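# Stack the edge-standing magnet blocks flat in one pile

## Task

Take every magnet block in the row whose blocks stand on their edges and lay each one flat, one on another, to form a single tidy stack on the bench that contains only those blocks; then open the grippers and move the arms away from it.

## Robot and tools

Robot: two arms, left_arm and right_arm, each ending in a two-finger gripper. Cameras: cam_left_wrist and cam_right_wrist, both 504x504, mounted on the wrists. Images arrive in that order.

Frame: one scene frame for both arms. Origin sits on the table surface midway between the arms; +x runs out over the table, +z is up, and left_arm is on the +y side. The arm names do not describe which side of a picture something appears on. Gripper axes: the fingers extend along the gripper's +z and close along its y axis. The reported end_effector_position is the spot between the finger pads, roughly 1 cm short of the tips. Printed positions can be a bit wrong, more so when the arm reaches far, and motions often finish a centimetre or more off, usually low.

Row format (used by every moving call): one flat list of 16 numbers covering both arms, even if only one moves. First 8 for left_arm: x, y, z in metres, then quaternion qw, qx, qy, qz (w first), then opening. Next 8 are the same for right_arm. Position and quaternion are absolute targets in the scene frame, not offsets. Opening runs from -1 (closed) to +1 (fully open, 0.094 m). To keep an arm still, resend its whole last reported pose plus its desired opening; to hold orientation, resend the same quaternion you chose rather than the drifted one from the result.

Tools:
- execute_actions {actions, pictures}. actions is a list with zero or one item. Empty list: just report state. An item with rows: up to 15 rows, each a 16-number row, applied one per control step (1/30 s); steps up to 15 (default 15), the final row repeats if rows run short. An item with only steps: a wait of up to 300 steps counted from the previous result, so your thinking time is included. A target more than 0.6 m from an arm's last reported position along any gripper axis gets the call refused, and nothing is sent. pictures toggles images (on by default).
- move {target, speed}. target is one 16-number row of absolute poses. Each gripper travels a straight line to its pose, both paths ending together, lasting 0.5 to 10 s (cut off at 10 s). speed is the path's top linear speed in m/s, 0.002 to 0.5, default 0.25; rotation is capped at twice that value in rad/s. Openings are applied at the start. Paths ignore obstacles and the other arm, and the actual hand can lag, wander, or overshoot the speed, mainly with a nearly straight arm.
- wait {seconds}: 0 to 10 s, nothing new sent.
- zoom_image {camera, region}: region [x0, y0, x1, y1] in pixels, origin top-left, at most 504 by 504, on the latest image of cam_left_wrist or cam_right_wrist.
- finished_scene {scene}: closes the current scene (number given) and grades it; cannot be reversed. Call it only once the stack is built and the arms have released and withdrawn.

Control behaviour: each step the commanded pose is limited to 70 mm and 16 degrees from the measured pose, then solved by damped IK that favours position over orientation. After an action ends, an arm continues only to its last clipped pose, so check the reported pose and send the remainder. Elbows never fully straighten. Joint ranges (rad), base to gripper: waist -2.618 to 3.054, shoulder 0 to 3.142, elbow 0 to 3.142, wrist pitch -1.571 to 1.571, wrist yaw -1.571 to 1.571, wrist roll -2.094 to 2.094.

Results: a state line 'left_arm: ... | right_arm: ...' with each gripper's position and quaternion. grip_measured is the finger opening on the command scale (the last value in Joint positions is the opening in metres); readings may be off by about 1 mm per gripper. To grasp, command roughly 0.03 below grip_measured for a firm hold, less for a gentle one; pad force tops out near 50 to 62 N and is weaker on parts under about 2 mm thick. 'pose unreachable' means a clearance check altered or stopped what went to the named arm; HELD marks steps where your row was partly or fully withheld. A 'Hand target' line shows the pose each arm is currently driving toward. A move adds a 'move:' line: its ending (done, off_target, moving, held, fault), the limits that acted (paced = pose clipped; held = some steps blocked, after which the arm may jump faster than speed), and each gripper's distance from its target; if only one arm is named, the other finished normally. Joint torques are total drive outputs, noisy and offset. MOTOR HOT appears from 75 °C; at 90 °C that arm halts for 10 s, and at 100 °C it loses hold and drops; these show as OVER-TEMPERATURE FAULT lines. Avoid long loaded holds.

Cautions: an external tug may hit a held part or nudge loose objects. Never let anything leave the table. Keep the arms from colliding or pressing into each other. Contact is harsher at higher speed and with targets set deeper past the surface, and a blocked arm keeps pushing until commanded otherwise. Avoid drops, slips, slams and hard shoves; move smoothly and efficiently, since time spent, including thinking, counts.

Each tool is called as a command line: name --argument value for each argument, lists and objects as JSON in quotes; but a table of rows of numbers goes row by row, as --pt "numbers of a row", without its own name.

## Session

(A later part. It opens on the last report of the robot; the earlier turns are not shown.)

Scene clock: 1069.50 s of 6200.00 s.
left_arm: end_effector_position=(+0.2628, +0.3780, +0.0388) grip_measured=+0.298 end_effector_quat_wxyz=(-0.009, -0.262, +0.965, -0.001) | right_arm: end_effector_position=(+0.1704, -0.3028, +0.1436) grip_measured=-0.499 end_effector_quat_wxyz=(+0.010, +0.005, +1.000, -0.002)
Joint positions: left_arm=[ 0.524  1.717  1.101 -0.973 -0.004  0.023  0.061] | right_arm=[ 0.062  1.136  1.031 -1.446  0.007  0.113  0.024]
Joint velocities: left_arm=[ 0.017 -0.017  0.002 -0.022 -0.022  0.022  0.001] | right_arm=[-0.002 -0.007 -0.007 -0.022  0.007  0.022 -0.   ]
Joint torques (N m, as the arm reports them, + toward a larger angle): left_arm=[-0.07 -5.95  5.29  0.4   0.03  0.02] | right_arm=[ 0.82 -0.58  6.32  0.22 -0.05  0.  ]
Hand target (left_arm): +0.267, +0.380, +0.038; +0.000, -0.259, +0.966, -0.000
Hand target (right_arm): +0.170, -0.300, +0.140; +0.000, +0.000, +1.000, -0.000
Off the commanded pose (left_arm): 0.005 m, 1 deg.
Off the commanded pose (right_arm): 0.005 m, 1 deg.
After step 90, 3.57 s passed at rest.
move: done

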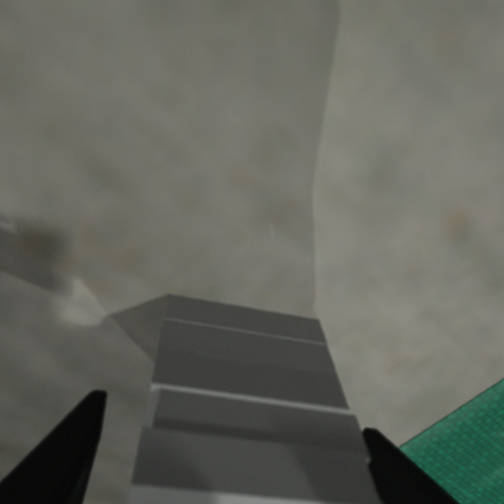

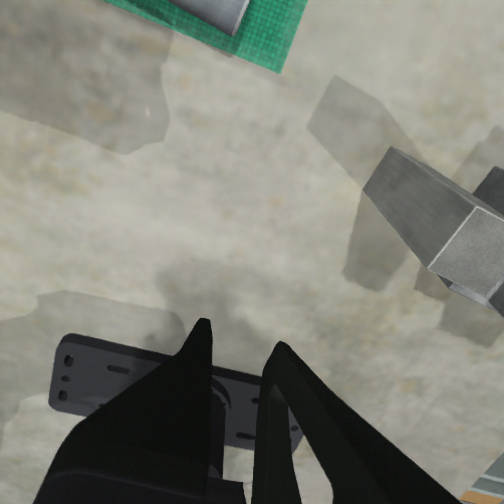

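execute_actions --actions '[{"rows":[[0.2670,0.3795,0.038,0.0,-0.259,0.9659,0.0,0.24,0.17,-0.30,0.14,0,0,1,0,-0.5],[0.2670,0.3795,0.038,0.0,-0.259,0.9659,0.0,0.18,0.17,-0.30,0.14,0,0,1,0,-0.5],[0.2670,0.3795,0.038,0.0,-0.259,0.9659,0.0,0.13,0.17,-0.30,0.14,0,0,1,0,-0.5],[0.2670,0.3795,0.038,0.0,-0.259,0.9659,0.0,0.09,0.17,-0.30,0.14,0,0,1,0,-0.5],[0.2670,0.3795,0.038,0.0,-0.259,0.9659,0.0,0.06,0.17,-0.30,0.14,0,0,1,0,-0.5],[0.2670,0.3795,0.038,0.0,-0.259,0.9659,0.0,0.03,0.17,-0.30,0.14,0,0,1,0,-0.5],[0.2670,0.3795,0.038,0.0,-0.259,0.9659,0.0,0.005,0.17,-0.30,0.14,0,0,1,0,-0.5],[0.2670,0.3795,0.038,0.0,-0.259,0.9659,0.0,-0.02,0.17,-0.30,0.14,0,0,1,0,-0.5],[0.2670,0.3795,0.038,0.0,-0.259,0.9659,0.0,-0.04,0.17,-0.30,0.14,0,0,1,0,-0.5],[0.2670,0.3795,0.038,0.0,-0.259,0.9659,0.0,-0.06,0.17,-0.30,0.14,0,0,1,0,-0.5],[0.2670,0.3795,0.038,0.0,-0.259,0.9659,0.0,-0.08,0.17,-0.30,0.14,0,0,1,0,-0.5],[0.2670,0.3795,0.038,0.0,-0.259,0.9659,0.0,-0.095,0.17,-0.30,0.14,0,0,1,0,-0.5],[0.2670,0.3795,0.038,0.0,-0.259,0.9659,0.0,-0.11,0.17,-0.30,0.14,0,0,1,0,-0.5],[0.2670,0.3795,0.038,0.0,-0.259,0.9659,0.0,-0.13,0.17,-0.30,0.14,0,0,1,0,-0.5],[0.2670,0.3795,0.038,0.0,-0.259,0.9659,0.0,-0.15,0.17,-0.30,0.14,0,0,1,0,-0.5]],"steps":15}]'

execute_actions --actions '[{"rows":[[0.2670,0.3795,0.038,0.0,-0.259,0.9659,0.0,-0.15,0.17,-0.30,0.14,0,0,1,0,-0.5],[0.2670,0.3795,0.038,0.0,-0.259,0.9659,0.0,-0.15,0.17,-0.30,0.14,0,0,1,0,-0.5],[0.2670,0.3795,0.038,0.0,-0.259,0.9659,0.0,-0.15,0.17,-0.30,0.14,0,0,1,0,-0.5],[0.2670,0.3795,0.038,0.0,-0.259,0.9659,0.0,-0.14,0.17,-0.30,0.14,0,0,1,0,-0.5],[0.2670,0.3795,0.038,0.0,-0.259,0.9659,0.0,-0.13,0.17,-0.30,0.14,0,0,1,0,-0.5],[0.2670,0.3795,0.038,0.0,-0.259,0.9659,0.0,-0.12,0.17,-0.30,0.14,0,0,1,0,-0.5],[0.2670,0.3795,0.038,0.0,-0.259,0.9659,0.0,-0.11,0.17,-0.30,0.14,0,0,1,0,-0.5],[0.2670,0.3795,0.038,0.0,-0.259,0.9659,0.0,-0.10,0.17,-0.30,0.14,0,0,1,0,-0.5],[0.2670,0.3795,0.038,0.0,-0.259,0.9659,0.0,-0.09,0.17,-0.30,0.14,0,0,1,0,-0.5],[0.2670,0.3795,0.038,0.0,-0.259,0.9659,0.0,-0.07,0.17,-0.30,0.14,0,0,1,0,-0.5],[0.2670,0.3795,0.038,0.0,-0.259,0.9659,0.0,-0.03,0.17,-0.30,0.14,0,0,1,0,-0.5],[0.2670,0.3795,0.038,0.0,-0.259,0.9659,0.0,0.04,0.17,-0.30,0.14,0,0,1,0,-0.5],[0.2670,0.3795,0.038,0.0,-0.259,0.9659,0.0,0.12,0.17,-0.30,0.14,0,0,1,0,-0.5],[0.2670,0.3795,0.038,0.0,-0.259,0.9659,0.0,0.2,0.17,-0.30,0.14,0,0,1,0,-0.5],[0.2670,0.3795,0.038,0.0,-0.259,0.9659,0.0,0.3,0.17,-0.30,0.14,0,0,1,0,-0.5]],"steps":15}]'

Scene clock: 1084.73 s of 6200.00 s.
left_arm: end_effector_position=(+0.2636, +0.3782, +0.0388) grip_measured=-0.102 end_effector_quat_wxyz=(-0.007, -0.262, +0.965, -0.001) | right_arm: end_effector_position=(+0.1704, -0.3028, +0.1436) grip_measured=-0.499 end_effector_quat_wxyz=(+0.010, +0.005, +1.000, -0.002)
Joint positions: left_arm=[ 0.524  1.717  1.101 -0.969 -0.002  0.023  0.042] | right_arm=[ 0.062  1.136  1.031 -1.446  0.007  0.113  0.024]
Joint velocities: left_arm=[ 0.017 -0.007 -0.022 -0.022  0.007  0.007 -0.001] | right_arm=[ 0.002  0.002  0.007  0.007  0.037  0.066 -0.   ]
Joint torques (N m, as the arm reports them, + toward a larger angle): left_arm=[-0.13 -6.    5.36  0.37  0.02  0.02] | right_arm=[ 0.86 -0.61  6.28  0.2  -0.05  0.02]
Hand target (left_arm): +0.267, +0.380, +0.038; +0.000, -0.259, +0.966, +0.000
Hand target (right_arm): +0.170, -0.300, +0.140; +0.000, +0.000, +1.000, -0.000
Off the commanded pose (left_arm): 0.004 m, 1 deg.
Off the commanded pose (right_arm): 0.005 m, 1 deg.
Steps of this call (steps 1 to 90: nothing new was sent; then 11.73 s passed at rest; steps 91 to 105: all 15 steps of this action). Readings (end_effector_position):
91: left_arm (+0.2633, +0.3783, +0.0388) | right_arm (+0.1704, -0.3028, +0.1436)
92: left_arm (+0.2633, +0.3783, +0.0388) | right_arm (+0.1704, -0.3028, +0.1436)
94: left_arm (+0.2633, +0.3783, +0.0388) | right_arm (+0.1704, -0.3028, +0.1436)
98: left_arm (+0.2634, +0.3783, +0.0388) | right_arm (+0.1704, -0.3028, +0.1436)
105: the state above

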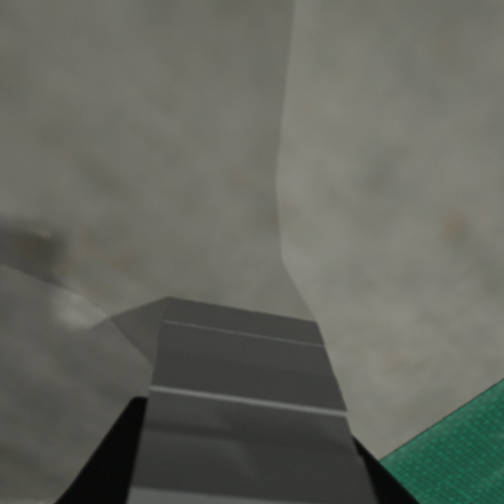

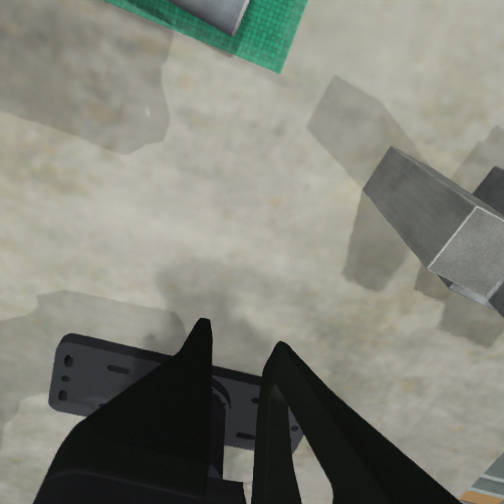

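Scene clock: 1085.23 s of 6200.00 s.
left_arm: end_effector_position=(+0.2636, +0.3782, +0.0388) grip_measured=+0.255 end_effector_quat_wxyz=(-0.007, -0.262, +0.965, -0.001) | right_arm: end_effector_position=(+0.1704, -0.3028, +0.1436) grip_measured=-0.499 end_effector_quat_wxyz=(+0.010, +0.005, +1.000, -0.002)
Joint positions: left_arm=[ 0.524  1.717  1.101 -0.969 -0.002  0.023  0.059] | right_arm=[ 0.062  1.136  1.031 -1.446  0.007  0.113  0.024]
Joint velocities: left_arm=[ 0.002  0.007  0.002 -0.022  0.051  0.022  0.086] | right_arm=[ 0.007 -0.012  0.002  0.007 -0.066 -0.037  0.   ]
Joint torques (N m, as the arm reports them, + toward a larger angle): left_arm=[-0.13 -5.98  5.42  0.4   0.02  0.  ] | right_arm=[ 0.79 -0.65  6.34  0.22 -0.06  0.01]
Hand target (left_arm): +0.267, +0.379, +0.038; -0.000, -0.259, +0.966, -0.000
Hand target (right_arm): +0.170, -0.300, +0.140; +0.000, +0.000, +1.000, -0.000
Off the commanded pose (left_arm): 0.004 m, 1 deg.
Off the commanded pose (right_arm): 0.005 m, 1 deg.
Steps of this call (steps 1 to 15: all 15 steps of this action). Readings (end_effector_position):
1: left_arm (+0.2636, +0.3782, +0.0388) | right_arm (+0.1704, -0.3028, +0.1436)
2: left_arm (+0.2636, +0.3782, +0.0388) | right_arm (+0.1704, -0.3028, +0.1436)
4: left_arm (+0.2636, +0.3782, +0.0388) | right_arm (+0.1704, -0.3028, +0.1436)
8: left_arm (+0.2636, +0.3782, +0.0388) | right_arm (+0.1704, -0.3028, +0.1436)
15: the state above

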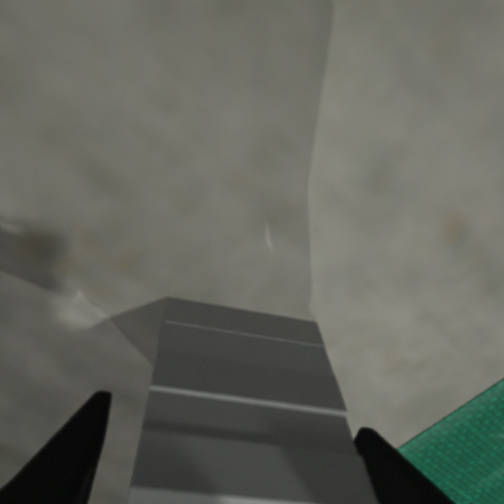

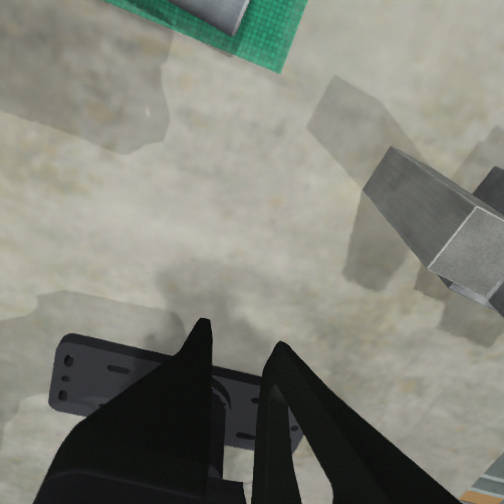

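move --target '[0.2670,0.3795,0.022,0.0,-0.259,0.9659,0.0,0.30,0.17,-0.30,0.14,0,0,1,0,-0.5]' --speed 0.02

execute_actions --actions '[{"rows":[[0.2670,0.3795,0.022,0.0,-0.259,0.9659,0.0,0.22,0.17,-0.30,0.14,0,0,1,0,-0.5],[0.2670,0.3795,0.022,0.0,-0.259,0.9659,0.0,0.15,0.17,-0.30,0.14,0,0,1,0,-0.5],[0.2670,0.3795,0.022,0.0,-0.259,0.9659,0.0,0.09,0.17,-0.30,0.14,0,0,1,0,-0.5],[0.2670,0.3795,0.022,0.0,-0.259,0.9659,0.0,0.04,0.17,-0.30,0.14,0,0,1,0,-0.5],[0.2670,0.3795,0.022,0.0,-0.259,0.9659,0.0,0.0,0.17,-0.30,0.14,0,0,1,0,-0.5],[0.2670,0.3795,0.022,0.0,-0.259,0.9659,0.0,-0.03,0.17,-0.30,0.14,0,0,1,0,-0.5],[0.2670,0.3795,0.022,0.0,-0.259,0.9659,0.0,-0.055,0.17,-0.30,0.14,0,0,1,0,-0.5],[0.2670,0.3795,0.022,0.0,-0.259,0.9659,0.0,-0.075,0.17,-0.30,0.14,0,0,1,0,-0.5],[0.2670,0.3795,0.022,0.0,-0.259,0.9659,0.0,-0.09,0.17,-0.30,0.14,0,0,1,0,-0.5],[0.2670,0.3795,0.022,0.0,-0.259,0.9659,0.0,-0.105,0.17,-0.30,0.14,0,0,1,0,-0.5],[0.2670,0.3795,0.022,0.0,-0.259,0.9659,0.0,-0.12,0.17,-0.30,0.14,0,0,1,0,-0.5],[0.2670,0.3795,0.022,0.0,-0.259,0.9659,0.0,-0.135,0.17,-0.30,0.14,0,0,1,0,-0.5],[0.2670,0.3795,0.022,0.0,-0.259,0.9659,0.0,-0.15,0.17,-0.30,0.14,0,0,1,0,-0.5],[0.2670,0.3795,0.022,0.0,-0.259,0.9659,0.0,-0.15,0.17,-0.30,0.14,0,0,1,0,-0.5],[0.2670,0.3795,0.022,0.0,-0.259,0.9659,0.0,-0.15,0.17,-0.30,0.14,0,0,1,0,-0.5]],"steps":15}]'

Scene clock: 1097.17 s of 6200.00 s.
left_arm: end_effector_position=(+0.2632, +0.3779, +0.0233) grip_measured=+0.298 end_effector_quat_wxyz=(-0.008, -0.262, +0.965, -0.001) | right_arm: end_effector_position=(+0.1704, -0.3028, +0.1436) grip_measured=-0.499 end_effector_quat_wxyz=(+0.010, +0.005, +1.000, -0.002)
Joint positions: left_arm=[ 0.524  1.741  1.062 -0.909 -0.002  0.023  0.061] | right_arm=[ 0.062  1.136  1.031 -1.446  0.007  0.113  0.024]
Joint velocities: left_arm=[-0.002  0.007 -0.002  0.066  0.051  0.051 -0.001] | right_arm=[-0.022 -0.002 -0.007 -0.051  0.022 -0.022 -0.   ]
Joint torques (N m, as the arm reports them, + toward a larger angle): left_arm=[-0.07 -5.9   5.13  0.41  0.02  0.02] | right_arm=[ 0.79 -0.66  6.26  0.21 -0.05  0.01]
Hand target (left_arm): +0.267, +0.379, +0.022; -0.000, -0.259, +0.966, -0.000
Hand target (right_arm): +0.170, -0.300, +0.140; +0.000, +0.000, +1.000, -0.000
Off the commanded pose (left_arm): 0.004 m, 1 deg.
Off the commanded pose (right_arm): 0.005 m, 1 deg.
After step 90, 7.83 s passed at rest.
move: done

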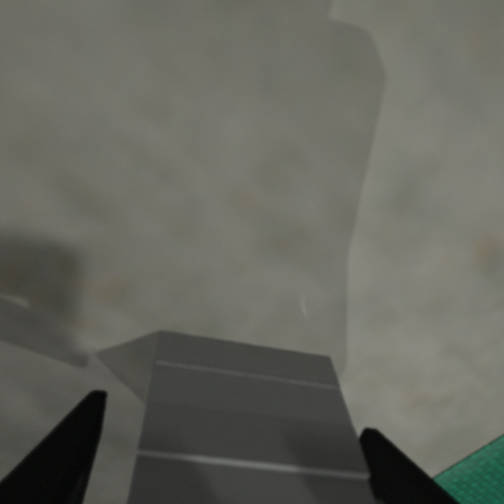

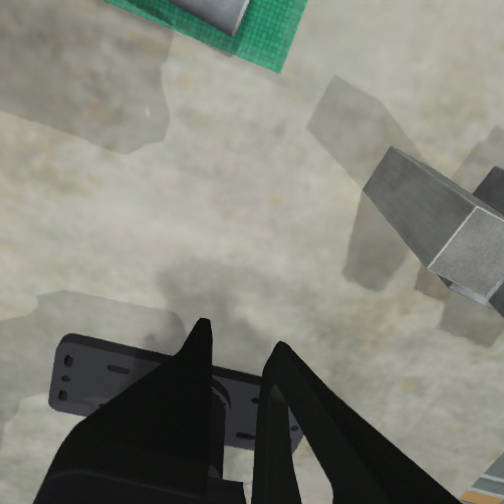

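Scene clock: 1097.67 s of 6200.00 s.
left_arm: end_effector_position=(+0.2638, +0.3783, +0.0233) grip_measured=-0.100 end_effector_quat_wxyz=(-0.007, -0.262, +0.965, -0.001) | right_arm: end_effector_position=(+0.1704, -0.3028, +0.1436) grip_measured=-0.499 end_effector_quat_wxyz=(+0.010, +0.005, +1.000, -0.002)
Joint positions: left_arm=[ 0.524  1.741  1.062 -0.906 -0.002  0.023  0.042] | right_arm=[ 0.062  1.136  1.031 -1.446  0.007  0.113  0.024]
Joint velocities: left_arm=[ 0.002 -0.002  0.002 -0.066 -0.007  0.051  0.001] | right_arm=[-0.017 -0.002  0.017 -0.007  0.051 -0.051 -0.001]
Joint torques (N m, as the arm reports them, + toward a larger angle): left_arm=[-0.17 -5.97  5.07  0.4   0.04  0.01] | right_arm=[ 0.81 -0.63  6.25  0.23 -0.08  0.01]
Hand target (left_arm): +0.267, +0.379, +0.022; -0.000, -0.259, +0.966, -0.000
Hand target (right_arm): +0.170, -0.300, +0.140; +0.000, +0.000, +1.000, -0.000
Off the commanded pose (left_arm): 0.004 m, 1 deg.
Off the commanded pose (right_arm): 0.005 m, 1 deg.
Steps of this call (steps 1 to 15: all 15 steps of this action). Readings (end_effector_position):
1: left_arm (+0.2633, +0.3780, +0.0233) | right_arm (+0.1704, -0.3028, +0.1436)
2: left_arm (+0.2635, +0.3781, +0.0233) | right_arm (+0.1704, -0.3028, +0.1436)
4: left_arm (+0.2637, +0.3782, +0.0233) | right_arm (+0.1704, -0.3028, +0.1436)
8: left_arm (+0.2637, +0.3783, +0.0233) | right_arm (+0.1704, -0.3028, +0.1436)
15: the state above

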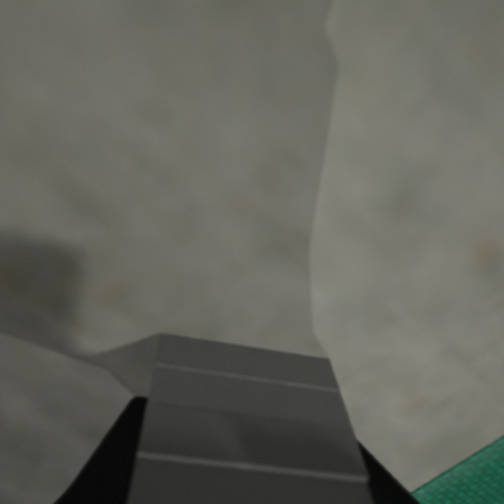

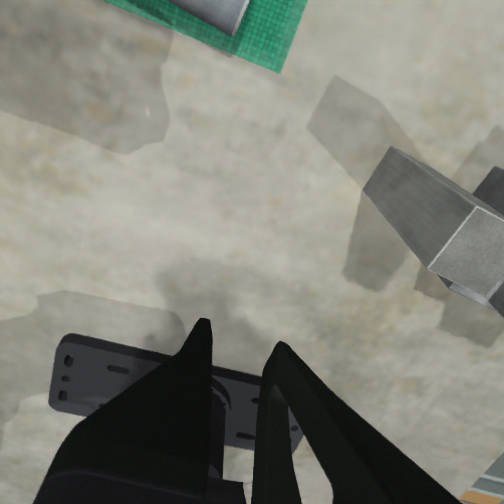

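execute_actions --actions '[{"rows":[[0.2670,0.3795,0.022,0.0,-0.259,0.9659,0.0,-0.14,0.17,-0.30,0.14,0,0,1,0,-0.5],[0.2670,0.3795,0.022,0.0,-0.259,0.9659,0.0,-0.13,0.17,-0.30,0.14,0,0,1,0,-0.5],[0.2670,0.3795,0.022,0.0,-0.259,0.9659,0.0,-0.12,0.17,-0.30,0.14,0,0,1,0,-0.5],[0.2670,0.3795,0.022,0.0,-0.259,0.9659,0.0,-0.11,0.17,-0.30,0.14,0,0,1,0,-0.5],[0.2670,0.3795,0.022,0.0,-0.259,0.9659,0.0,-0.10,0.17,-0.30,0.14,0,0,1,0,-0.5],[0.2670,0.3795,0.022,0.0,-0.259,0.9659,0.0,-0.09,0.17,-0.30,0.14,0,0,1,0,-0.5],[0.2670,0.3795,0.022,0.0,-0.259,0.9659,0.0,-0.07,0.17,-0.30,0.14,0,0,1,0,-0.5],[0.2670,0.3795,0.022,0.0,-0.259,0.9659,0.0,-0.04,0.17,-0.30,0.14,0,0,1,0,-0.5],[0.2670,0.3795,0.022,0.0,-0.259,0.9659,0.0,0.0,0.17,-0.30,0.14,0,0,1,0,-0.5],[0.2670,0.3795,0.022,0.0,-0.259,0.9659,0.0,0.06,0.17,-0.30,0.14,0,0,1,0,-0.5],[0.2670,0.3795,0.022,0.0,-0.259,0.9659,0.0,0.12,0.17,-0.30,0.14,0,0,1,0,-0.5],[0.2670,0.3795,0.022,0.0,-0.259,0.9659,0.0,0.18,0.17,-0.30,0.14,0,0,1,0,-0.5],[0.2670,0.3795,0.022,0.0,-0.259,0.9659,0.0,0.24,0.17,-0.30,0.14,0,0,1,0,-0.5],[0.2670,0.3795,0.022,0.0,-0.259,0.9659,0.0,0.30,0.17,-0.30,0.14,0,0,1,0,-0.5],[0.2670,0.3795,0.022,0.0,-0.259,0.9659,0.0,0.30,0.17,-0.30,0.14,0,0,1,0,-0.5]],"steps":15}]' --pictures false

move --target '[0.2670,0.3795,0.11,0.0,-0.259,0.9659,0.0,0.30,0.17,-0.30,0.14,0,0,1,0,-0.5]' --speed 0.05

Scene clock: 1111.83 s of 6200.00 s.
left_arm: end_effector_position=(+0.2639, +0.3784, +0.0233) grip_measured=+0.292 end_effector_quat_wxyz=(-0.007, -0.262, +0.965, -0.001) | right_arm: end_effector_position=(+0.1704, -0.3028, +0.1436) grip_measured=-0.499 end_effector_quat_wxyz=(+0.010, +0.005, +1.000, -0.002)
Joint positions: left_arm=[ 0.524  1.741  1.062 -0.905 -0.002  0.023  0.061] | right_arm=[ 0.062  1.136  1.031 -1.446  0.007  0.113  0.024]
Joint velocities: left_arm=[-0.002 -0.012  0.007 -0.095  0.037 -0.037  0.014] | right_arm=[ 0.007 -0.007 -0.017 -0.007 -0.037 -0.037 -0.001]
Joint torques (N m, as the arm reports them, + toward a larger angle): left_arm=[-0.07 -6.05  5.12  0.41  0.    0.02] | right_arm=[ 0.78 -0.63  6.33  0.21 -0.06  0.03]
Hand target (left_arm): +0.267, +0.380, +0.022; +0.000, -0.259, +0.966, -0.000
Hand target (right_arm): +0.170, -0.300, +0.140; +0.000, +0.000, +1.000, -0.000
Off the commanded pose (left_arm): 0.004 m, 1 deg.
Off the commanded pose (right_arm): 0.005 m, 1 deg.
Steps of this call (steps 1 to 90: nothing new was sent; then 10.67 s passed at rest; steps 91 to 105: all 15 steps of this action). Readings (end_effector_position):
91: left_arm (+0.2638, +0.3783, +0.0233) | right_arm (+0.1704, -0.3028, +0.1436)
92: left_arm (+0.2638, +0.3783, +0.0233) | right_arm (+0.1704, -0.3028, +0.1436)
94: left_arm (+0.2638, +0.3783, +0.0233) | right_arm (+0.1704, -0.3028, +0.1436)
98: left_arm (+0.2639, +0.3784, +0.0233) | right_arm (+0.1704, -0.3028, +0.1436)
105: the state above

Scene clock: 1114.27 s of 6200.00 s.
left_arm: end_effector_position=(+0.2609, +0.3765, +0.0950) grip_measured=+0.298 end_effector_quat_wxyz=(-0.024, -0.262, +0.965, -0.006) | right_arm: end_effector_position=(+0.1704, -0.3028, +0.1436) grip_measured=-0.499 end_effector_quat_wxyz=(+0.010, +0.005, +1.000, -0.002)
Joint positions: left_arm=[ 0.524  1.681  1.29  -1.229 -0.002  0.023  0.061] | right_arm=[ 0.062  1.136  1.031 -1.446  0.007  0.113  0.024]
Joint velocities: left_arm=[ 0.002  0.012 -0.022  0.007  0.051 -0.007 -0.   ] | right_arm=[ 0.007 -0.002  0.002  0.066  0.022  0.022 -0.001]
Joint torques (N m, as the arm reports them, + toward a larger angle): left_arm=[-0.11 -8.4   8.34  0.11  0.02  0.03] | right_arm=[ 0.82 -0.62  6.26  0.21 -0.06  0.02]
Hand target (left_arm): +0.267, +0.379, +0.110; +0.000, -0.259, +0.966, +0.000
Hand target (right_arm): +0.170, -0.300, +0.140; +0.000, +0.000, +1.000, -0.000
Off the commanded pose (left_arm): 0.017 m, 3 deg.
Off the commanded pose (right_arm): 0.005 m, 1 deg.
move: off_target (left_arm)

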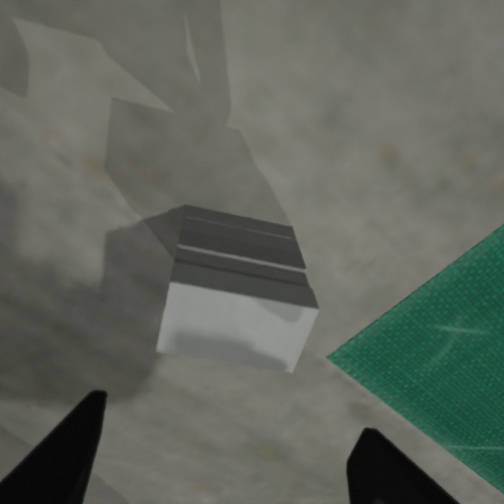

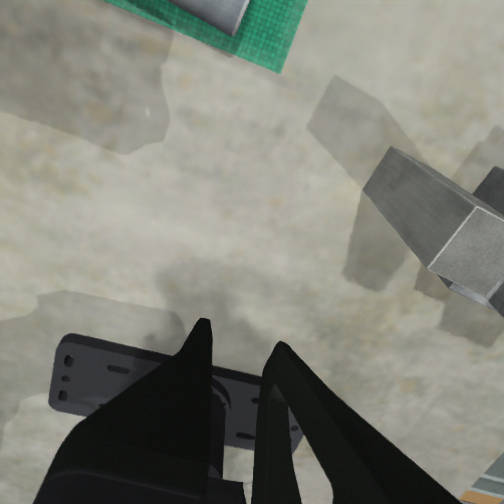

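move --target '[0.2670,0.3795,0.112,0.0,0.5,0.866,0.0,-0.10,0.17,-0.30,0.14,0,0,1,0,-0.5]' --speed 0.4

Scene clock: 1125.13 s of 6200.00 s.
left_arm: end_effector_position=(+0.2596, +0.3778, +0.0950) grip_measured=-0.098 end_effector_quat_wxyz=(-0.017, +0.495, +0.868, -0.019) | right_arm: end_effector_position=(+0.1704, -0.3028, +0.1436) grip_measured=-0.499 end_effector_quat_wxyz=(+0.010, +0.005, +1.000, -0.002)
Joint positions: left_arm=[ 0.524  1.681  1.29  -1.23  -0.012  1.59   0.042] | right_arm=[ 0.062  1.136  1.031 -1.446  0.007  0.113  0.024]
Joint velocities: left_arm=[-0.007  0.012  0.022 -0.037 -0.007 -0.022 -0.   ] | right_arm=[-0.002 -0.002  0.007  0.007  0.022 -0.007 -0.001]
Joint torques (N m, as the arm reports them, + toward a larger angle): left_arm=[-0.07 -8.33  8.86  0.    0.13  0.03] | right_arm=[ 0.76 -0.73  6.31  0.23 -0.07  0.02]
Hand target (left_arm): +0.267, +0.379, +0.112; +0.000, +0.500, +0.866, +0.000
Hand target (right_arm): +0.170, -0.300, +0.140; +0.000, +0.000, +1.000, -0.000
Off the commanded pose (left_arm): 0.019 m, 3 deg.
Off the commanded pose (right_arm): 0.005 m, 1 deg.
After step 90, 5.23 s passed at rest.
move: off_target (left_arm)

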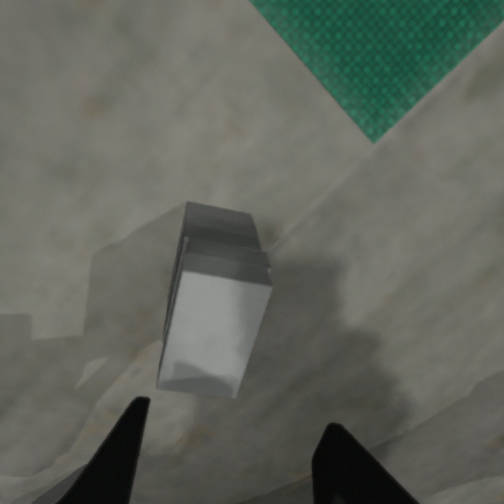

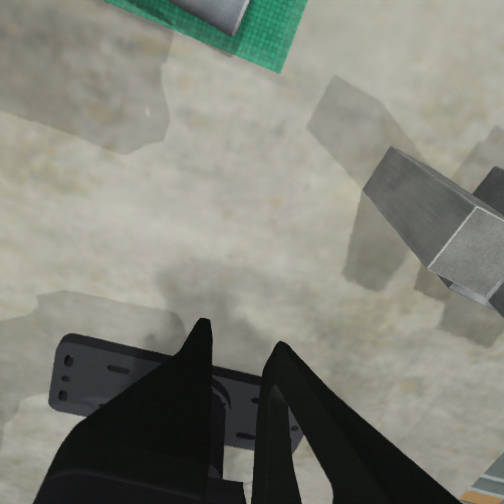

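move --target '[0.2670,0.3795,0.066,0.0,0.5,0.866,0.0,-0.10,0.17,-0.30,0.14,0,0,1,0,-0.5]' --speed 0.04

Scene clock: 1131.83 s of 6200.00 s.
left_arm: end_effector_position=(+0.2640, +0.3805, +0.0675) grip_measured=-0.098 end_effector_quat_wxyz=(-0.007, +0.497, +0.868, -0.000) | right_arm: end_effector_position=(+0.1704, -0.3028, +0.1436) grip_measured=-0.499 end_effector_quat_wxyz=(+0.010, +0.005, +1.000, -0.002)
Joint positions: left_arm=[ 0.524  1.681  1.179 -1.077 -0.012  1.593  0.042] | right_arm=[ 0.062  1.136  1.031 -1.446  0.007  0.113  0.024]
Joint velocities: left_arm=[ 0.002 -0.017  0.017 -0.066 -0.022  0.037  0.   ] | right_arm=[-0.007 -0.012  0.007  0.037 -0.022  0.051  0.001]
Joint torques (N m, as the arm reports them, + toward a larger angle): left_arm=[-0.15 -5.67  5.47  0.33  0.12  0.04] | right_arm=[ 0.84 -0.68  6.25  0.21 -0.05  0.02]
Hand target (left_arm): +0.267, +0.380, +0.066; +0.000, +0.500, +0.866, -0.000
Hand target (right_arm): +0.170, -0.300, +0.140; +0.000, +0.000, +1.000, -0.000
Off the commanded pose (left_arm): 0.004 m, 1 deg.
Off the commanded pose (right_arm): 0.005 m, 1 deg.
After step 90, 2.50 s passed at rest.
move: done

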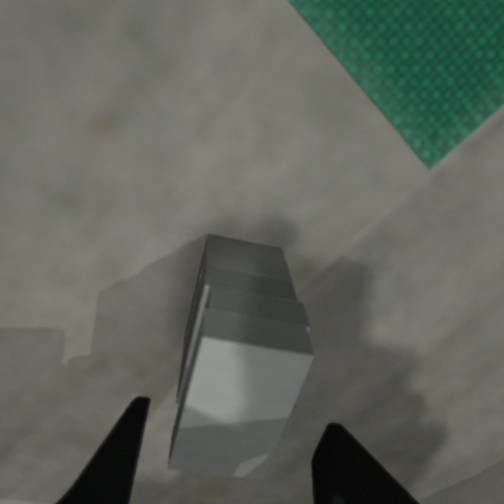

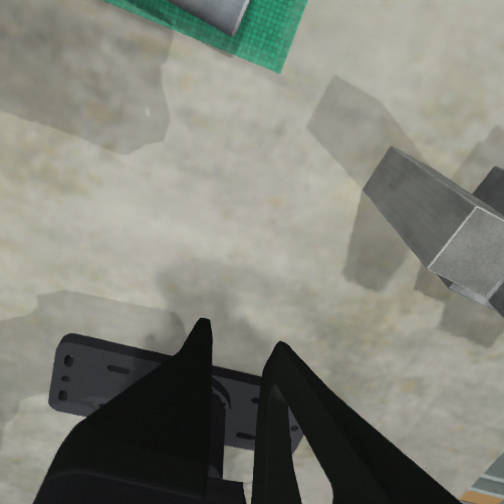

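zoom_image --camera "cam_left_wrist" --region '[110, 220, 380, 500]'

Region (110, 220, 380, 500) of cam_left_wrist's 504x504 image, scaled by 1.800, with more detail than that image has; it fills the left 486 columns of this view, and the rest is white.

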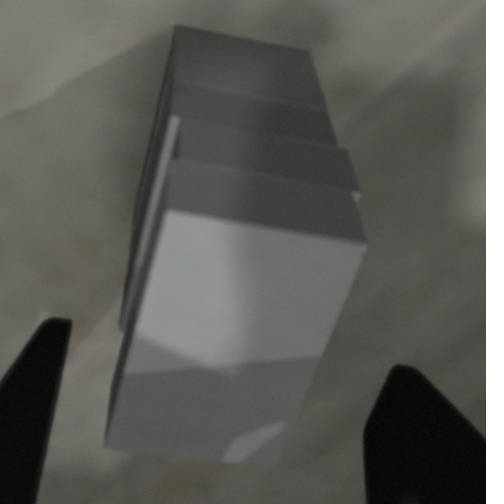

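move --target '[0.2670,0.3795,0.033,0.0,0.5,0.866,0.0,-0.10,0.17,-0.30,0.14,0,0,1,0,-0.5]' --speed 0.025

Scene clock: 1143.70 s of 6200.00 s.
left_arm: end_effector_position=(+0.2642, +0.3806, +0.0345) grip_measured=-0.098 end_effector_quat_wxyz=(-0.007, +0.497, +0.868, -0.000) | right_arm: end_effector_position=(+0.1704, -0.3028, +0.1436) grip_measured=-0.499 end_effector_quat_wxyz=(+0.010, +0.005, +1.000, -0.002)
Joint positions: left_arm=[ 0.524  1.723  1.09  -0.945 -0.012  1.593  0.042] | right_arm=[ 0.062  1.136  1.031 -1.446  0.007  0.113  0.024]
Joint velocities: left_arm=[ 0.017 -0.002  0.002  0.037 -0.051 -0.022 -0.   ] | right_arm=[-0.012  0.032 -0.012 -0.051  0.007 -0.051 -0.   ]
Joint torques (N m, as the arm reports them, + toward a larger angle): left_arm=[-0.07 -5.89  5.18  0.33  0.12  0.04] | right_arm=[ 0.8  -0.58  6.29  0.21 -0.06  0.03]
Hand target (left_arm): +0.267, +0.380, +0.033; -0.000, +0.500, +0.866, +0.000
Hand target (right_arm): +0.170, -0.300, +0.140; +0.000, +0.000, +1.000, -0.000
Off the commanded pose (left_arm): 0.003 m, 1 deg.
Off the commanded pose (right_arm): 0.005 m, 1 deg.
After step 90, 7.20 s passed at rest.
move: done

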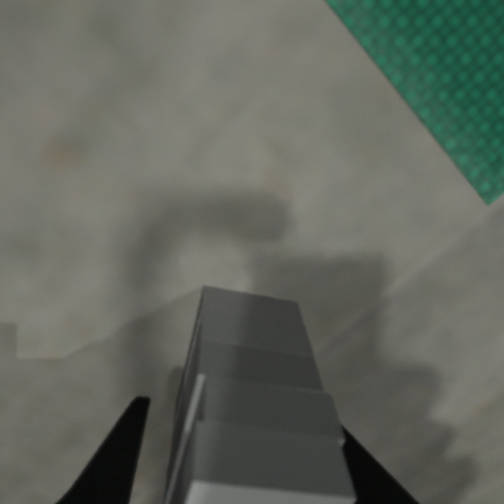

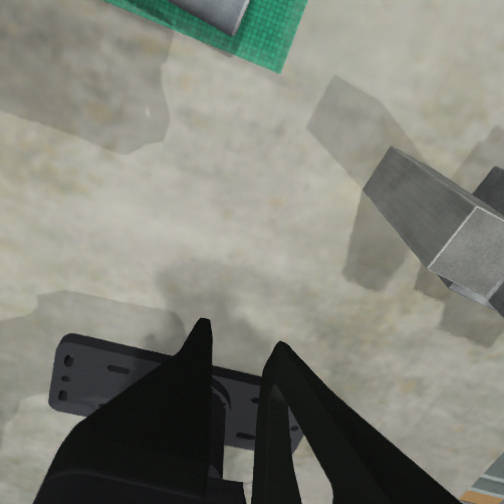

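execute_actions --actions '[{"rows":[[0.2670,0.3795,0.033,0.0,0.5,0.866,0.0,-0.15,0.17,-0.30,0.14,0,0,1,0,-0.5],[0.2670,0.3795,0.033,0.0,0.5,0.866,0.0,-0.20,0.17,-0.30,0.14,0,0,1,0,-0.5],[0.2670,0.3795,0.033,0.0,0.5,0.866,0.0,-0.25,0.17,-0.30,0.14,0,0,1,0,-0.5],[0.2670,0.3795,0.033,0.0,0.5,0.866,0.0,-0.29,0.17,-0.30,0.14,0,0,1,0,-0.5],[0.2670,0.3795,0.033,0.0,0.5,0.866,0.0,-0.33,0.17,-0.30,0.14,0,0,1,0,-0.5],[0.2670,0.3795,0.033,0.0,0.5,0.866,0.0,-0.36,0.17,-0.30,0.14,0,0,1,0,-0.5],[0.2670,0.3795,0.033,0.0,0.5,0.866,0.0,-0.385,0.17,-0.30,0.14,0,0,1,0,-0.5],[0.2670,0.3795,0.033,0.0,0.5,0.866,0.0,-0.405,0.17,-0.30,0.14,0,0,1,0,-0.5],[0.2670,0.3795,0.033,0.0,0.5,0.866,0.0,-0.425,0.17,-0.30,0.14,0,0,1,0,-0.5],[0.2670,0.3795,0.033,0.0,0.5,0.866,0.0,-0.44,0.17,-0.30,0.14,0,0,1,0,-0.5],[0.2670,0.3795,0.033,0.0,0.5,0.866,0.0,-0.455,0.17,-0.30,0.14,0,0,1,0,-0.5],[0.2670,0.3795,0.033,0.0,0.5,0.866,0.0,-0.47,0.17,-0.30,0.14,0,0,1,0,-0.5],[0.2670,0.3795,0.033,0.0,0.5,0.866,0.0,-0.485,0.17,-0.30,0.14,0,0,1,0,-0.5],[0.2670,0.3795,0.033,0.0,0.5,0.866,0.0,-0.50,0.17,-0.30,0.14,0,0,1,0,-0.5],[0.2670,0.3795,0.033,0.0,0.5,0.866,0.0,-0.51,0.17,-0.30,0.14,0,0,1,0,-0.5]],"steps":15}]'

Scene clock: 1157.53 s of 6200.00 s.
left_arm: end_effector_position=(+0.2648, +0.3810, +0.0345) grip_measured=-0.474 end_effector_quat_wxyz=(-0.007, +0.497, +0.868, +0.001) | right_arm: end_effector_position=(+0.1704, -0.3028, +0.1436) grip_measured=-0.499 end_effector_quat_wxyz=(+0.010, +0.005, +1.000, -0.002)
Joint positions: left_arm=[ 0.524  1.723  1.09  -0.942 -0.012  1.593  0.025] | right_arm=[ 0.062  1.136  1.031 -1.446  0.007  0.113  0.024]
Joint velocities: left_arm=[-0.022 -0.007 -0.017 -0.037  0.037  0.11   0.001] | right_arm=[-0.012  0.007  0.002 -0.007 -0.066  0.051  0.001]
Joint torques (N m, as the arm reports them, + toward a larger angle): left_arm=[-0.12 -5.92  5.21  0.34  0.1   0.04] | right_arm=[ 0.81 -0.7   6.32  0.21 -0.06  0.01]
Hand target (left_arm): +0.267, +0.380, +0.033; -0.000, +0.500, +0.866, -0.000
Hand target (right_arm): +0.170, -0.300, +0.140; +0.000, +0.000, +1.000, -0.000
Off the commanded pose (left_arm): 0.003 m, 1 deg.
Off the commanded pose (right_arm): 0.005 m, 1 deg.
Steps of this call (steps 1 to 90: nothing new was sent; then 10.33 s passed at rest; steps 91 to 105: all 15 steps of this action). Readings (end_effector_position):
91: left_arm (+0.2648, +0.3810, +0.0345) | right_arm (+0.1704, -0.3028, +0.1436)
92: left_arm (+0.2648, +0.3810, +0.0345) | right_arm (+0.1704, -0.3028, +0.1436)
94: left_arm (+0.2648, +0.3810, +0.0345) | right_arm (+0.1704, -0.3028, +0.1436)
98: left_arm (+0.2648, +0.3810, +0.0345) | right_arm (+0.1704, -0.3028, +0.1436)
105: the state above

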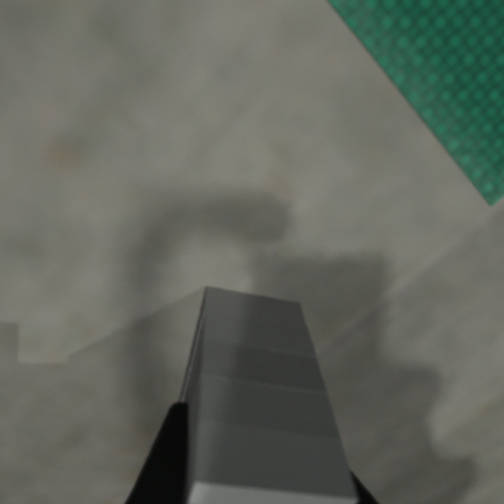

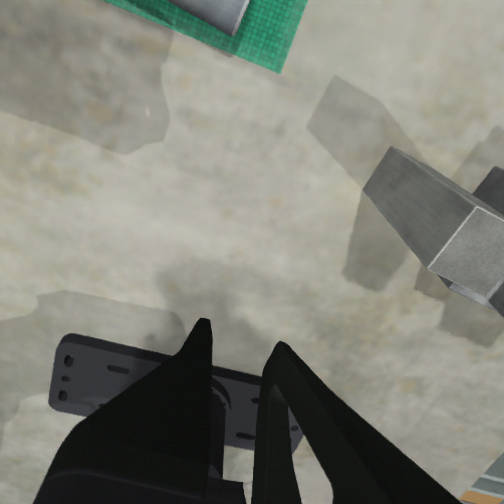

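zoom_image --camera "cam_left_wrist" --region '[140, 270, 400, 504]'

Region (140, 270, 400, 504) of cam_left_wrist's 504x504 image, scaled by 1.938, with more detail than that image has; it fills the top 454 rows of this view, and the rest is white.

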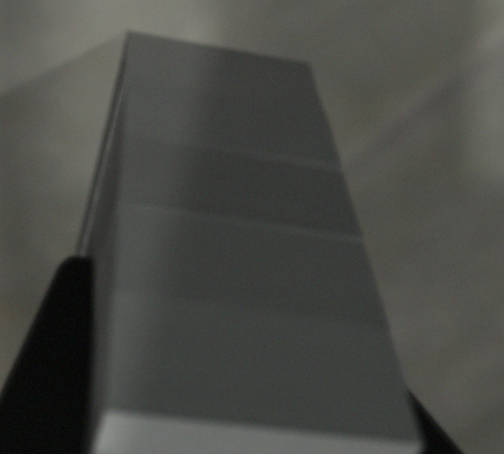

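execute_actions --actions '[{"rows":[[0.2670,0.3795,0.033,0.0,0.5,0.866,0.0,-0.50,0.17,-0.30,0.14,0,0,1,0,-0.5],[0.2670,0.3795,0.033,0.0,0.5,0.866,0.0,-0.49,0.17,-0.30,0.14,0,0,1,0,-0.5],[0.2670,0.3795,0.033,0.0,0.5,0.866,0.0,-0.48,0.17,-0.30,0.14,0,0,1,0,-0.5],[0.2670,0.3795,0.033,0.0,0.5,0.866,0.0,-0.47,0.17,-0.30,0.14,0,0,1,0,-0.5],[0.2670,0.3795,0.033,0.0,0.5,0.866,0.0,-0.46,0.17,-0.30,0.14,0,0,1,0,-0.5],[0.2670,0.3795,0.033,0.0,0.5,0.866,0.0,-0.445,0.17,-0.30,0.14,0,0,1,0,-0.5],[0.2670,0.3795,0.033,0.0,0.5,0.866,0.0,-0.42,0.17,-0.30,0.14,0,0,1,0,-0.5],[0.2670,0.3795,0.033,0.0,0.5,0.866,0.0,-0.39,0.17,-0.30,0.14,0,0,1,0,-0.5],[0.2670,0.3795,0.033,0.0,0.5,0.866,0.0,-0.35,0.17,-0.30,0.14,0,0,1,0,-0.5],[0.2670,0.3795,0.033,0.0,0.5,0.866,0.0,-0.30,0.17,-0.30,0.14,0,0,1,0,-0.5],[0.2670,0.3795,0.033,0.0,0.5,0.866,0.0,-0.25,0.17,-0.30,0.14,0,0,1,0,-0.5],[0.2670,0.3795,0.033,0.0,0.5,0.866,0.0,-0.2,0.17,-0.30,0.14,0,0,1,0,-0.5],[0.2670,0.3795,0.033,0.0,0.5,0.866,0.0,-0.2,0.17,-0.30,0.14,0,0,1,0,-0.5],[0.2670,0.3795,0.033,0.0,0.5,0.866,0.0,-0.2,0.17,-0.30,0.14,0,0,1,0,-0.5],[0.2670,0.3795,0.033,0.0,0.5,0.866,0.0,-0.2,0.17,-0.30,0.14,0,0,1,0,-0.5]],"steps":15}]' --pictures false

move --target '[0.2670,0.3795,0.019,0.0,0.5,0.866,0.0,-0.2,0.17,-0.30,0.14,0,0,1,0,-0.5]' --speed 0.02

Scene clock: 1175.60 s of 6200.00 s.
left_arm: end_effector_position=(+0.2649, +0.3810, +0.0345) grip_measured=-0.202 end_effector_quat_wxyz=(-0.006, +0.497, +0.868, +0.001) | right_arm: end_effector_position=(+0.1704, -0.3028, +0.1436) grip_measured=-0.499 end_effector_quat_wxyz=(+0.010, +0.005, +1.000, -0.002)
Joint positions: left_arm=[ 0.524  1.723  1.09  -0.942 -0.012  1.594  0.037] | right_arm=[ 0.062  1.136  1.031 -1.446  0.007  0.113  0.024]
Joint velocities: left_arm=[-0.002  0.012 -0.002 -0.022 -0.037 -0.007  0.   ] | right_arm=[-0.002 -0.007 -0.002 -0.081  0.007 -0.066  0.   ]
Joint torques (N m, as the arm reports them, + toward a larger angle): left_arm=[-0.16 -5.91  5.3   0.33  0.11  0.04] | right_arm=[ 0.78 -0.61  6.34  0.2  -0.07  0.02]
Hand target (left_arm): +0.267, +0.380, +0.033; -0.000, +0.500, +0.866, +0.000
Hand target (right_arm): +0.170, -0.300, +0.140; +0.000, +0.000, +1.000, -0.000
Off the commanded pose (left_arm): 0.003 m, 1 deg.
Off the commanded pose (right_arm): 0.005 m, 1 deg.
Steps of this call (steps 1 to 90: nothing new was sent; then 14.57 s passed at rest; steps 91 to 105: all 15 steps of this action). Readings (end_effector_position):
91: left_arm (+0.2648, +0.3810, +0.0345) | right_arm (+0.1704, -0.3028, +0.1436)
92: left_arm (+0.2648, +0.3810, +0.0345) | right_arm (+0.1704, -0.3028, +0.1436)
94: left_arm (+0.2648, +0.3810, +0.0345) | right_arm (+0.1704, -0.3028, +0.1436)
98: left_arm (+0.2649, +0.3810, +0.0345) | right_arm (+0.1704, -0.3028, +0.1436)
105: the state above

Scene clock: 1176.87 s of 6200.00 s.
left_arm: end_effector_position=(+0.2644, +0.3807, +0.0209) grip_measured=-0.202 end_effector_quat_wxyz=(-0.007, +0.497, +0.868, +0.000) | right_arm: end_effector_position=(+0.1704, -0.3028, +0.1436) grip_measured=-0.499 end_effector_quat_wxyz=(+0.010, +0.005, +1.000, -0.002)
Joint positions: left_arm=[ 0.524  1.745  1.056 -0.889 -0.012  1.594  0.037] | right_arm=[ 0.062  1.136  1.031 -1.446  0.007  0.113  0.024]
Joint velocities: left_arm=[-0.007 -0.002  0.002  0.022  0.007  0.066  0.001] | right_arm=[ 0.012 -0.012 -0.002 -0.066  0.051  0.066  0.001]
Joint torques (N m, as the arm reports them, + toward a larger angle): left_arm=[-0.15 -5.94  4.93  0.3   0.12  0.01] | right_arm=[ 0.7  -0.74  6.3   0.22 -0.09  0.01]
Hand target (left_arm): +0.267, +0.379, +0.019; -0.000, +0.500, +0.866, -0.000
Hand target (right_arm): +0.170, -0.300, +0.140; +0.000, +0.000, +1.000, -0.000
Off the commanded pose (left_arm): 0.003 m, 1 deg.
Off the commanded pose (right_arm): 0.005 m, 1 deg.
move: done

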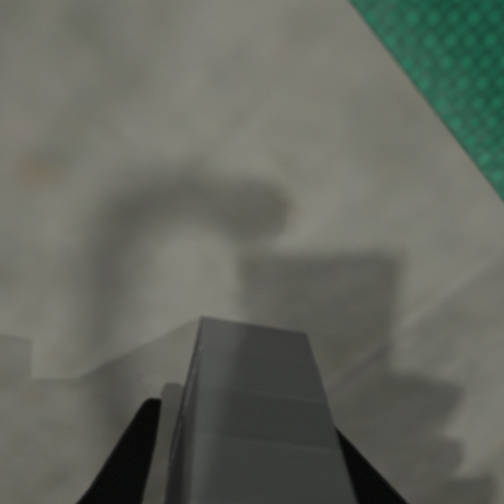

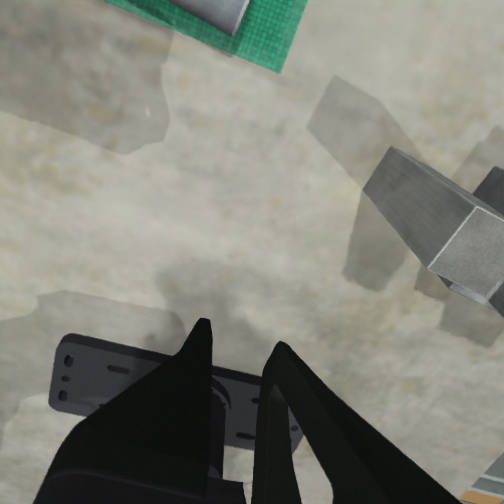

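move --target '[0.2670,0.3795,0.0125,0.0,0.5,0.866,0.0,-0.2,0.17,-0.30,0.14,0,0,1,0,-0.5]' --speed 0.012

execute_actions --actions '[{"rows":[[0.2670,0.3795,0.0125,0.0,0.5,0.866,0.0,-0.25,0.17,-0.30,0.14,0,0,1,0,-0.5],[0.2670,0.3795,0.0125,0.0,0.5,0.866,0.0,-0.29,0.17,-0.30,0.14,0,0,1,0,-0.5],[0.2670,0.3795,0.0125,0.0,0.5,0.866,0.0,-0.33,0.17,-0.30,0.14,0,0,1,0,-0.5],[0.2670,0.3795,0.0125,0.0,0.5,0.866,0.0,-0.36,0.17,-0.30,0.14,0,0,1,0,-0.5],[0.2670,0.3795,0.0125,0.0,0.5,0.866,0.0,-0.385,0.17,-0.30,0.14,0,0,1,0,-0.5],[0.2670,0.3795,0.0125,0.0,0.5,0.866,0.0,-0.405,0.17,-0.30,0.14,0,0,1,0,-0.5],[0.2670,0.3795,0.0125,0.0,0.5,0.866,0.0,-0.425,0.17,-0.30,0.14,0,0,1,0,-0.5],[0.2670,0.3795,0.0125,0.0,0.5,0.866,0.0,-0.44,0.17,-0.30,0.14,0,0,1,0,-0.5],[0.2670,0.3795,0.0125,0.0,0.5,0.866,0.0,-0.455,0.17,-0.30,0.14,0,0,1,0,-0.5],[0.2670,0.3795,0.0125,0.0,0.5,0.866,0.0,-0.47,0.17,-0.30,0.14,0,0,1,0,-0.5],[0.2670,0.3795,0.0125,0.0,0.5,0.866,0.0,-0.485,0.17,-0.30,0.14,0,0,1,0,-0.5],[0.2670,0.3795,0.0125,0.0,0.5,0.866,0.0,-0.50,0.17,-0.30,0.14,0,0,1,0,-0.5],[0.2670,0.3795,0.0125,0.0,0.5,0.866,0.0,-0.51,0.17,-0.30,0.14,0,0,1,0,-0.5],[0.2670,0.3795,0.0125,0.0,0.5,0.866,0.0,-0.51,0.17,-0.30,0.14,0,0,1,0,-0.5],[0.2670,0.3795,0.0125,0.0,0.5,0.866,0.0,-0.51,0.17,-0.30,0.14,0,0,1,0,-0.5]],"steps":15}]'

Scene clock: 1190.40 s of 6200.00 s.
left_arm: end_effector_position=(+0.2645, +0.3808, +0.0142) grip_measured=-0.202 end_effector_quat_wxyz=(-0.007, +0.497, +0.868, +0.000) | right_arm: end_effector_position=(+0.1704, -0.3028, +0.1436) grip_measured=-0.499 end_effector_quat_wxyz=(+0.010, +0.005, +1.000, -0.002)
Joint positions: left_arm=[ 0.524  1.757  1.041 -0.861 -0.012  1.594  0.037] | right_arm=[ 0.062  1.136  1.031 -1.446  0.007  0.113  0.024]
Joint velocities: left_arm=[-0.012 -0.007 -0.002 -0.037  0.037  0.051 -0.   ] | right_arm=[-0.012  0.002 -0.007  0.007  0.022  0.007 -0.   ]
Joint torques (N m, as the arm reports them, + toward a larger angle): left_arm=[-0.2  -6.02  4.95  0.33  0.11  0.04] | right_arm=[ 0.78 -0.59  6.37  0.2  -0.04  0.02]
Hand target (left_arm): +0.267, +0.380, +0.012; -0.000, +0.500, +0.866, -0.000
Hand target (right_arm): +0.170, -0.300, +0.140; +0.000, +0.000, +1.000, -0.000
Off the commanded pose (left_arm): 0.003 m, 1 deg.
Off the commanded pose (right_arm): 0.005 m, 1 deg.
After step 90, 9.40 s passed at rest.
move: done

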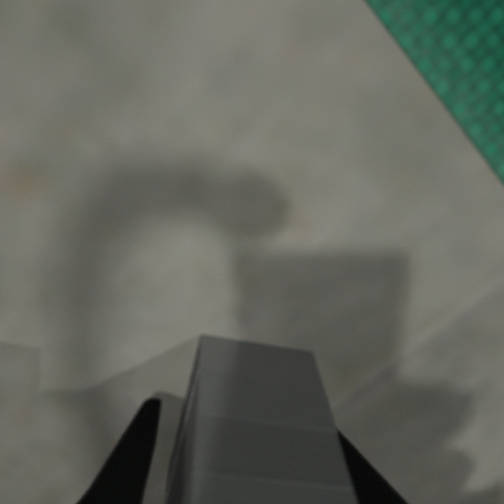

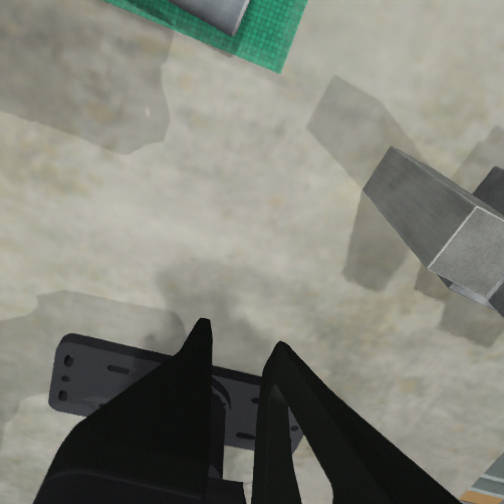

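Scene clock: 1190.90 s of 6200.00 s.
left_arm: end_effector_position=(+0.2650, +0.3811, +0.0142) grip_measured=-0.474 end_effector_quat_wxyz=(-0.006, +0.497, +0.868, +0.001) | right_arm: end_effector_position=(+0.1704, -0.3028, +0.1436) grip_measured=-0.499 end_effector_quat_wxyz=(+0.010, +0.005, +1.000, -0.002)
Joint positions: left_arm=[ 0.524  1.757  1.041 -0.859 -0.012  1.594  0.025] | right_arm=[ 0.062  1.136  1.031 -1.446  0.007  0.113  0.024]
Joint velocities: left_arm=[-0.007 -0.012  0.002 -0.007  0.022  0.007  0.   ] | right_arm=[-0.022  0.002 -0.002 -0.022  0.022  0.037  0.   ]
Joint torques (N m, as the arm reports them, + toward a larger angle): left_arm=[-0.11 -6.07  5.01  0.33  0.1   0.03] | right_arm=[ 0.77 -0.6   6.32  0.21 -0.06  0.  ]
Hand target (left_arm): +0.267, +0.380, +0.012; -0.000, +0.500, +0.866, -0.000
Hand target (right_arm): +0.170, -0.300, +0.140; +0.000, +0.000, +1.000, -0.000
Off the commanded pose (left_arm): 0.003 m, 1 deg.
Off the commanded pose (right_arm): 0.005 m, 1 deg.
Steps of this call (steps 1 to 15: all 15 steps of this action). Readings (end_effector_position):
1: left_arm (+0.2646, +0.3809, +0.0142) | right_arm (+0.1704, -0.3028, +0.1436)
2: left_arm (+0.2646, +0.3809, +0.0142) | right_arm (+0.1704, -0.3028, +0.1436)
4: left_arm (+0.2647, +0.3809, +0.0142) | right_arm (+0.1704, -0.3028, +0.1436)
8: left_arm (+0.2648, +0.3810, +0.0142) | right_arm (+0.1704, -0.3028, +0.1436)
15: the state above

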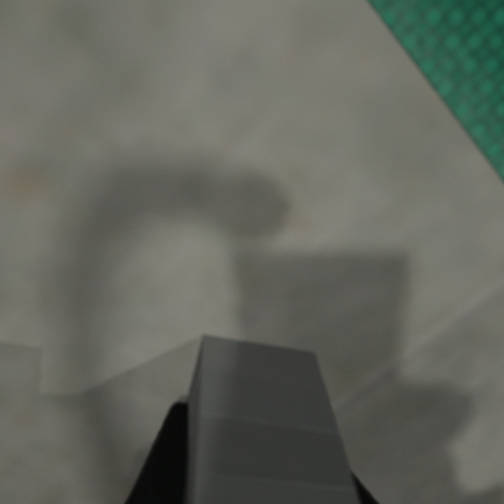

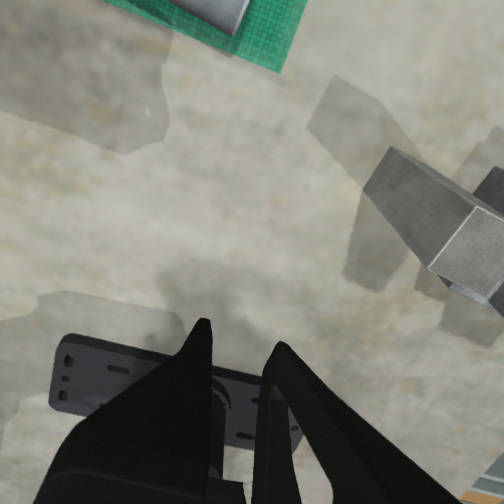

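execute_actions --actions '[{"rows":[[0.2670,0.3795,0.0125,0.0,0.5,0.866,0.0,-0.50,0.17,-0.30,0.14,0,0,1,0,-0.5],[0.2670,0.3795,0.0125,0.0,0.5,0.866,0.0,-0.49,0.17,-0.30,0.14,0,0,1,0,-0.5],[0.2670,0.3795,0.0125,0.0,0.5,0.866,0.0,-0.48,0.17,-0.30,0.14,0,0,1,0,-0.5],[0.2670,0.3795,0.0125,0.0,0.5,0.866,0.0,-0.47,0.17,-0.30,0.14,0,0,1,0,-0.5],[0.2670,0.3795,0.0125,0.0,0.5,0.866,0.0,-0.46,0.17,-0.30,0.14,0,0,1,0,-0.5],[0.2670,0.3795,0.0125,0.0,0.5,0.866,0.0,-0.445,0.17,-0.30,0.14,0,0,1,0,-0.5],[0.2670,0.3795,0.0125,0.0,0.5,0.866,0.0,-0.42,0.17,-0.30,0.14,0,0,1,0,-0.5],[0.2670,0.3795,0.0125,0.0,0.5,0.866,0.0,-0.39,0.17,-0.30,0.14,0,0,1,0,-0.5],[0.2670,0.3795,0.0125,0.0,0.5,0.866,0.0,-0.35,0.17,-0.30,0.14,0,0,1,0,-0.5],[0.2670,0.3795,0.0125,0.0,0.5,0.866,0.0,-0.30,0.17,-0.30,0.14,0,0,1,0,-0.5],[0.2670,0.3795,0.0125,0.0,0.5,0.866,0.0,-0.25,0.17,-0.30,0.14,0,0,1,0,-0.5],[0.2670,0.3795,0.0125,0.0,0.5,0.866,0.0,-0.2,0.17,-0.30,0.14,0,0,1,0,-0.5],[0.2670,0.3795,0.0125,0.0,0.5,0.866,0.0,-0.15,0.17,-0.30,0.14,0,0,1,0,-0.5],[0.2670,0.3795,0.0125,0.0,0.5,0.866,0.0,-0.1,0.17,-0.30,0.14,0,0,1,0,-0.5],[0.2670,0.3795,0.0125,0.0,0.5,0.866,0.0,-0.1,0.17,-0.30,0.14,0,0,1,0,-0.5]],"steps":15}]' --pictures false

move --target '[0.2670,0.3795,0.11,0.0,0.5,0.866,0.0,-0.1,0.17,-0.30,0.14,0,0,1,0,-0.5]' --speed 0.05

Scene clock: 1199.13 s of 6200.00 s.
left_arm: end_effector_position=(+0.2650, +0.3811, +0.0142) grip_measured=-0.107 end_effector_quat_wxyz=(-0.006, +0.497, +0.868, +0.001) | right_arm: end_effector_position=(+0.1704, -0.3028, +0.1436) grip_measured=-0.499 end_effector_quat_wxyz=(+0.010, +0.005, +1.000, -0.002)
Joint positions: left_arm=[ 0.524  1.757  1.041 -0.859 -0.012  1.594  0.042] | right_arm=[ 0.062  1.136  1.031 -1.446  0.007  0.113  0.024]
Joint velocities: left_arm=[ 0.002 -0.012  0.012  0.007 -0.022 -0.022  0.011] | right_arm=[-0.017  0.012 -0.007  0.037  0.066  0.022 -0.   ]
Joint torques (N m, as the arm reports them, + toward a larger angle): left_arm=[-0.25 -6.06  5.02  0.34  0.11  0.02] | right_arm=[ 0.83 -0.65  6.31  0.23 -0.07  0.01]
Hand target (left_arm): +0.267, +0.379, +0.012; -0.000, +0.500, +0.866, -0.000
Hand target (right_arm): +0.170, -0.300, +0.140; +0.000, +0.000, +1.000, -0.000
Off the commanded pose (left_arm): 0.003 m, 1 deg.
Off the commanded pose (right_arm): 0.005 m, 1 deg.
Steps of this call (steps 1 to 90: nothing new was sent; then 4.73 s passed at rest; steps 91 to 105: all 15 steps of this action). Readings (end_effector_position):
91: left_arm (+0.2650, +0.3811, +0.0142) | right_arm (+0.1704, -0.3028, +0.1436)
92: left_arm (+0.2650, +0.3811, +0.0142) | right_arm (+0.1704, -0.3028, +0.1436)
94: left_arm (+0.2650, +0.3811, +0.0142) | right_arm (+0.1704, -0.3028, +0.1436)
98: left_arm (+0.2650, +0.3811, +0.0142) | right_arm (+0.1704, -0.3028, +0.1436)
105: the state above

Scene clock: 1201.77 s of 6200.00 s.
left_arm: end_effector_position=(+0.2618, +0.3791, +0.0954) grip_measured=-0.102 end_effector_quat_wxyz=(-0.015, +0.497, +0.867, -0.015) | right_arm: end_effector_position=(+0.1704, -0.3028, +0.1436) grip_measured=-0.499 end_effector_quat_wxyz=(+0.010, +0.005, +1.000, -0.002)
Joint positions: left_arm=[ 0.524  1.68   1.291 -1.221 -0.012  1.594  0.042] | right_arm=[ 0.062  1.136  1.031 -1.446  0.007  0.113  0.024]
Joint velocities: left_arm=[ 0.022 -0.017 -0.012  0.007  0.051 -0.022  0.001] | right_arm=[-0.007  0.002 -0.002 -0.037 -0.037 -0.007 -0.   ]
Joint torques (N m, as the arm reports them, + toward a larger angle): left_arm=[-0.15 -8.23  8.19  0.04  0.1   0.01] | right_arm=[ 0.81 -0.61  6.3   0.22 -0.07  0.03]
Hand target (left_arm): +0.267, +0.379, +0.110; -0.000, +0.500, +0.866, +0.000
Hand target (right_arm): +0.170, -0.300, +0.140; +0.000, +0.000, +1.000, -0.000
Off the commanded pose (left_arm): 0.016 m, 2 deg.
Off the commanded pose (right_arm): 0.005 m, 1 deg.
move: off_target (left_arm)

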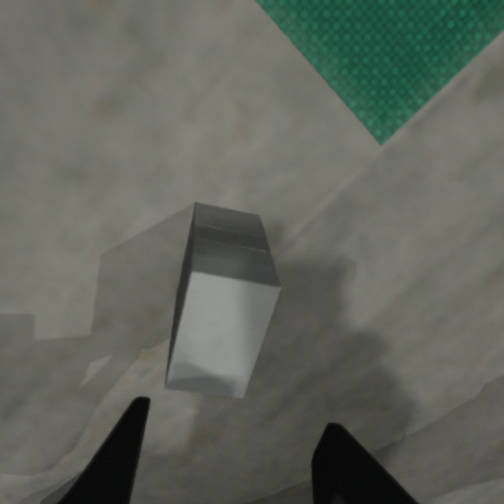

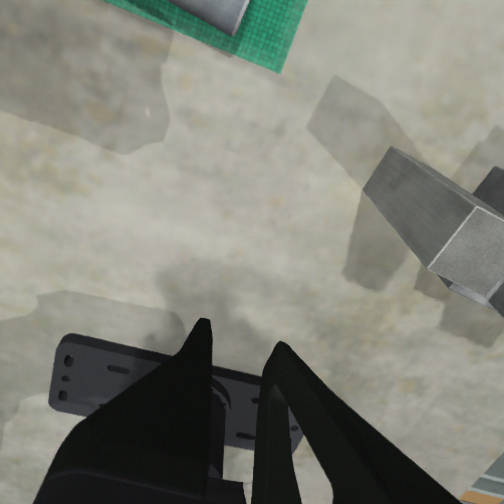

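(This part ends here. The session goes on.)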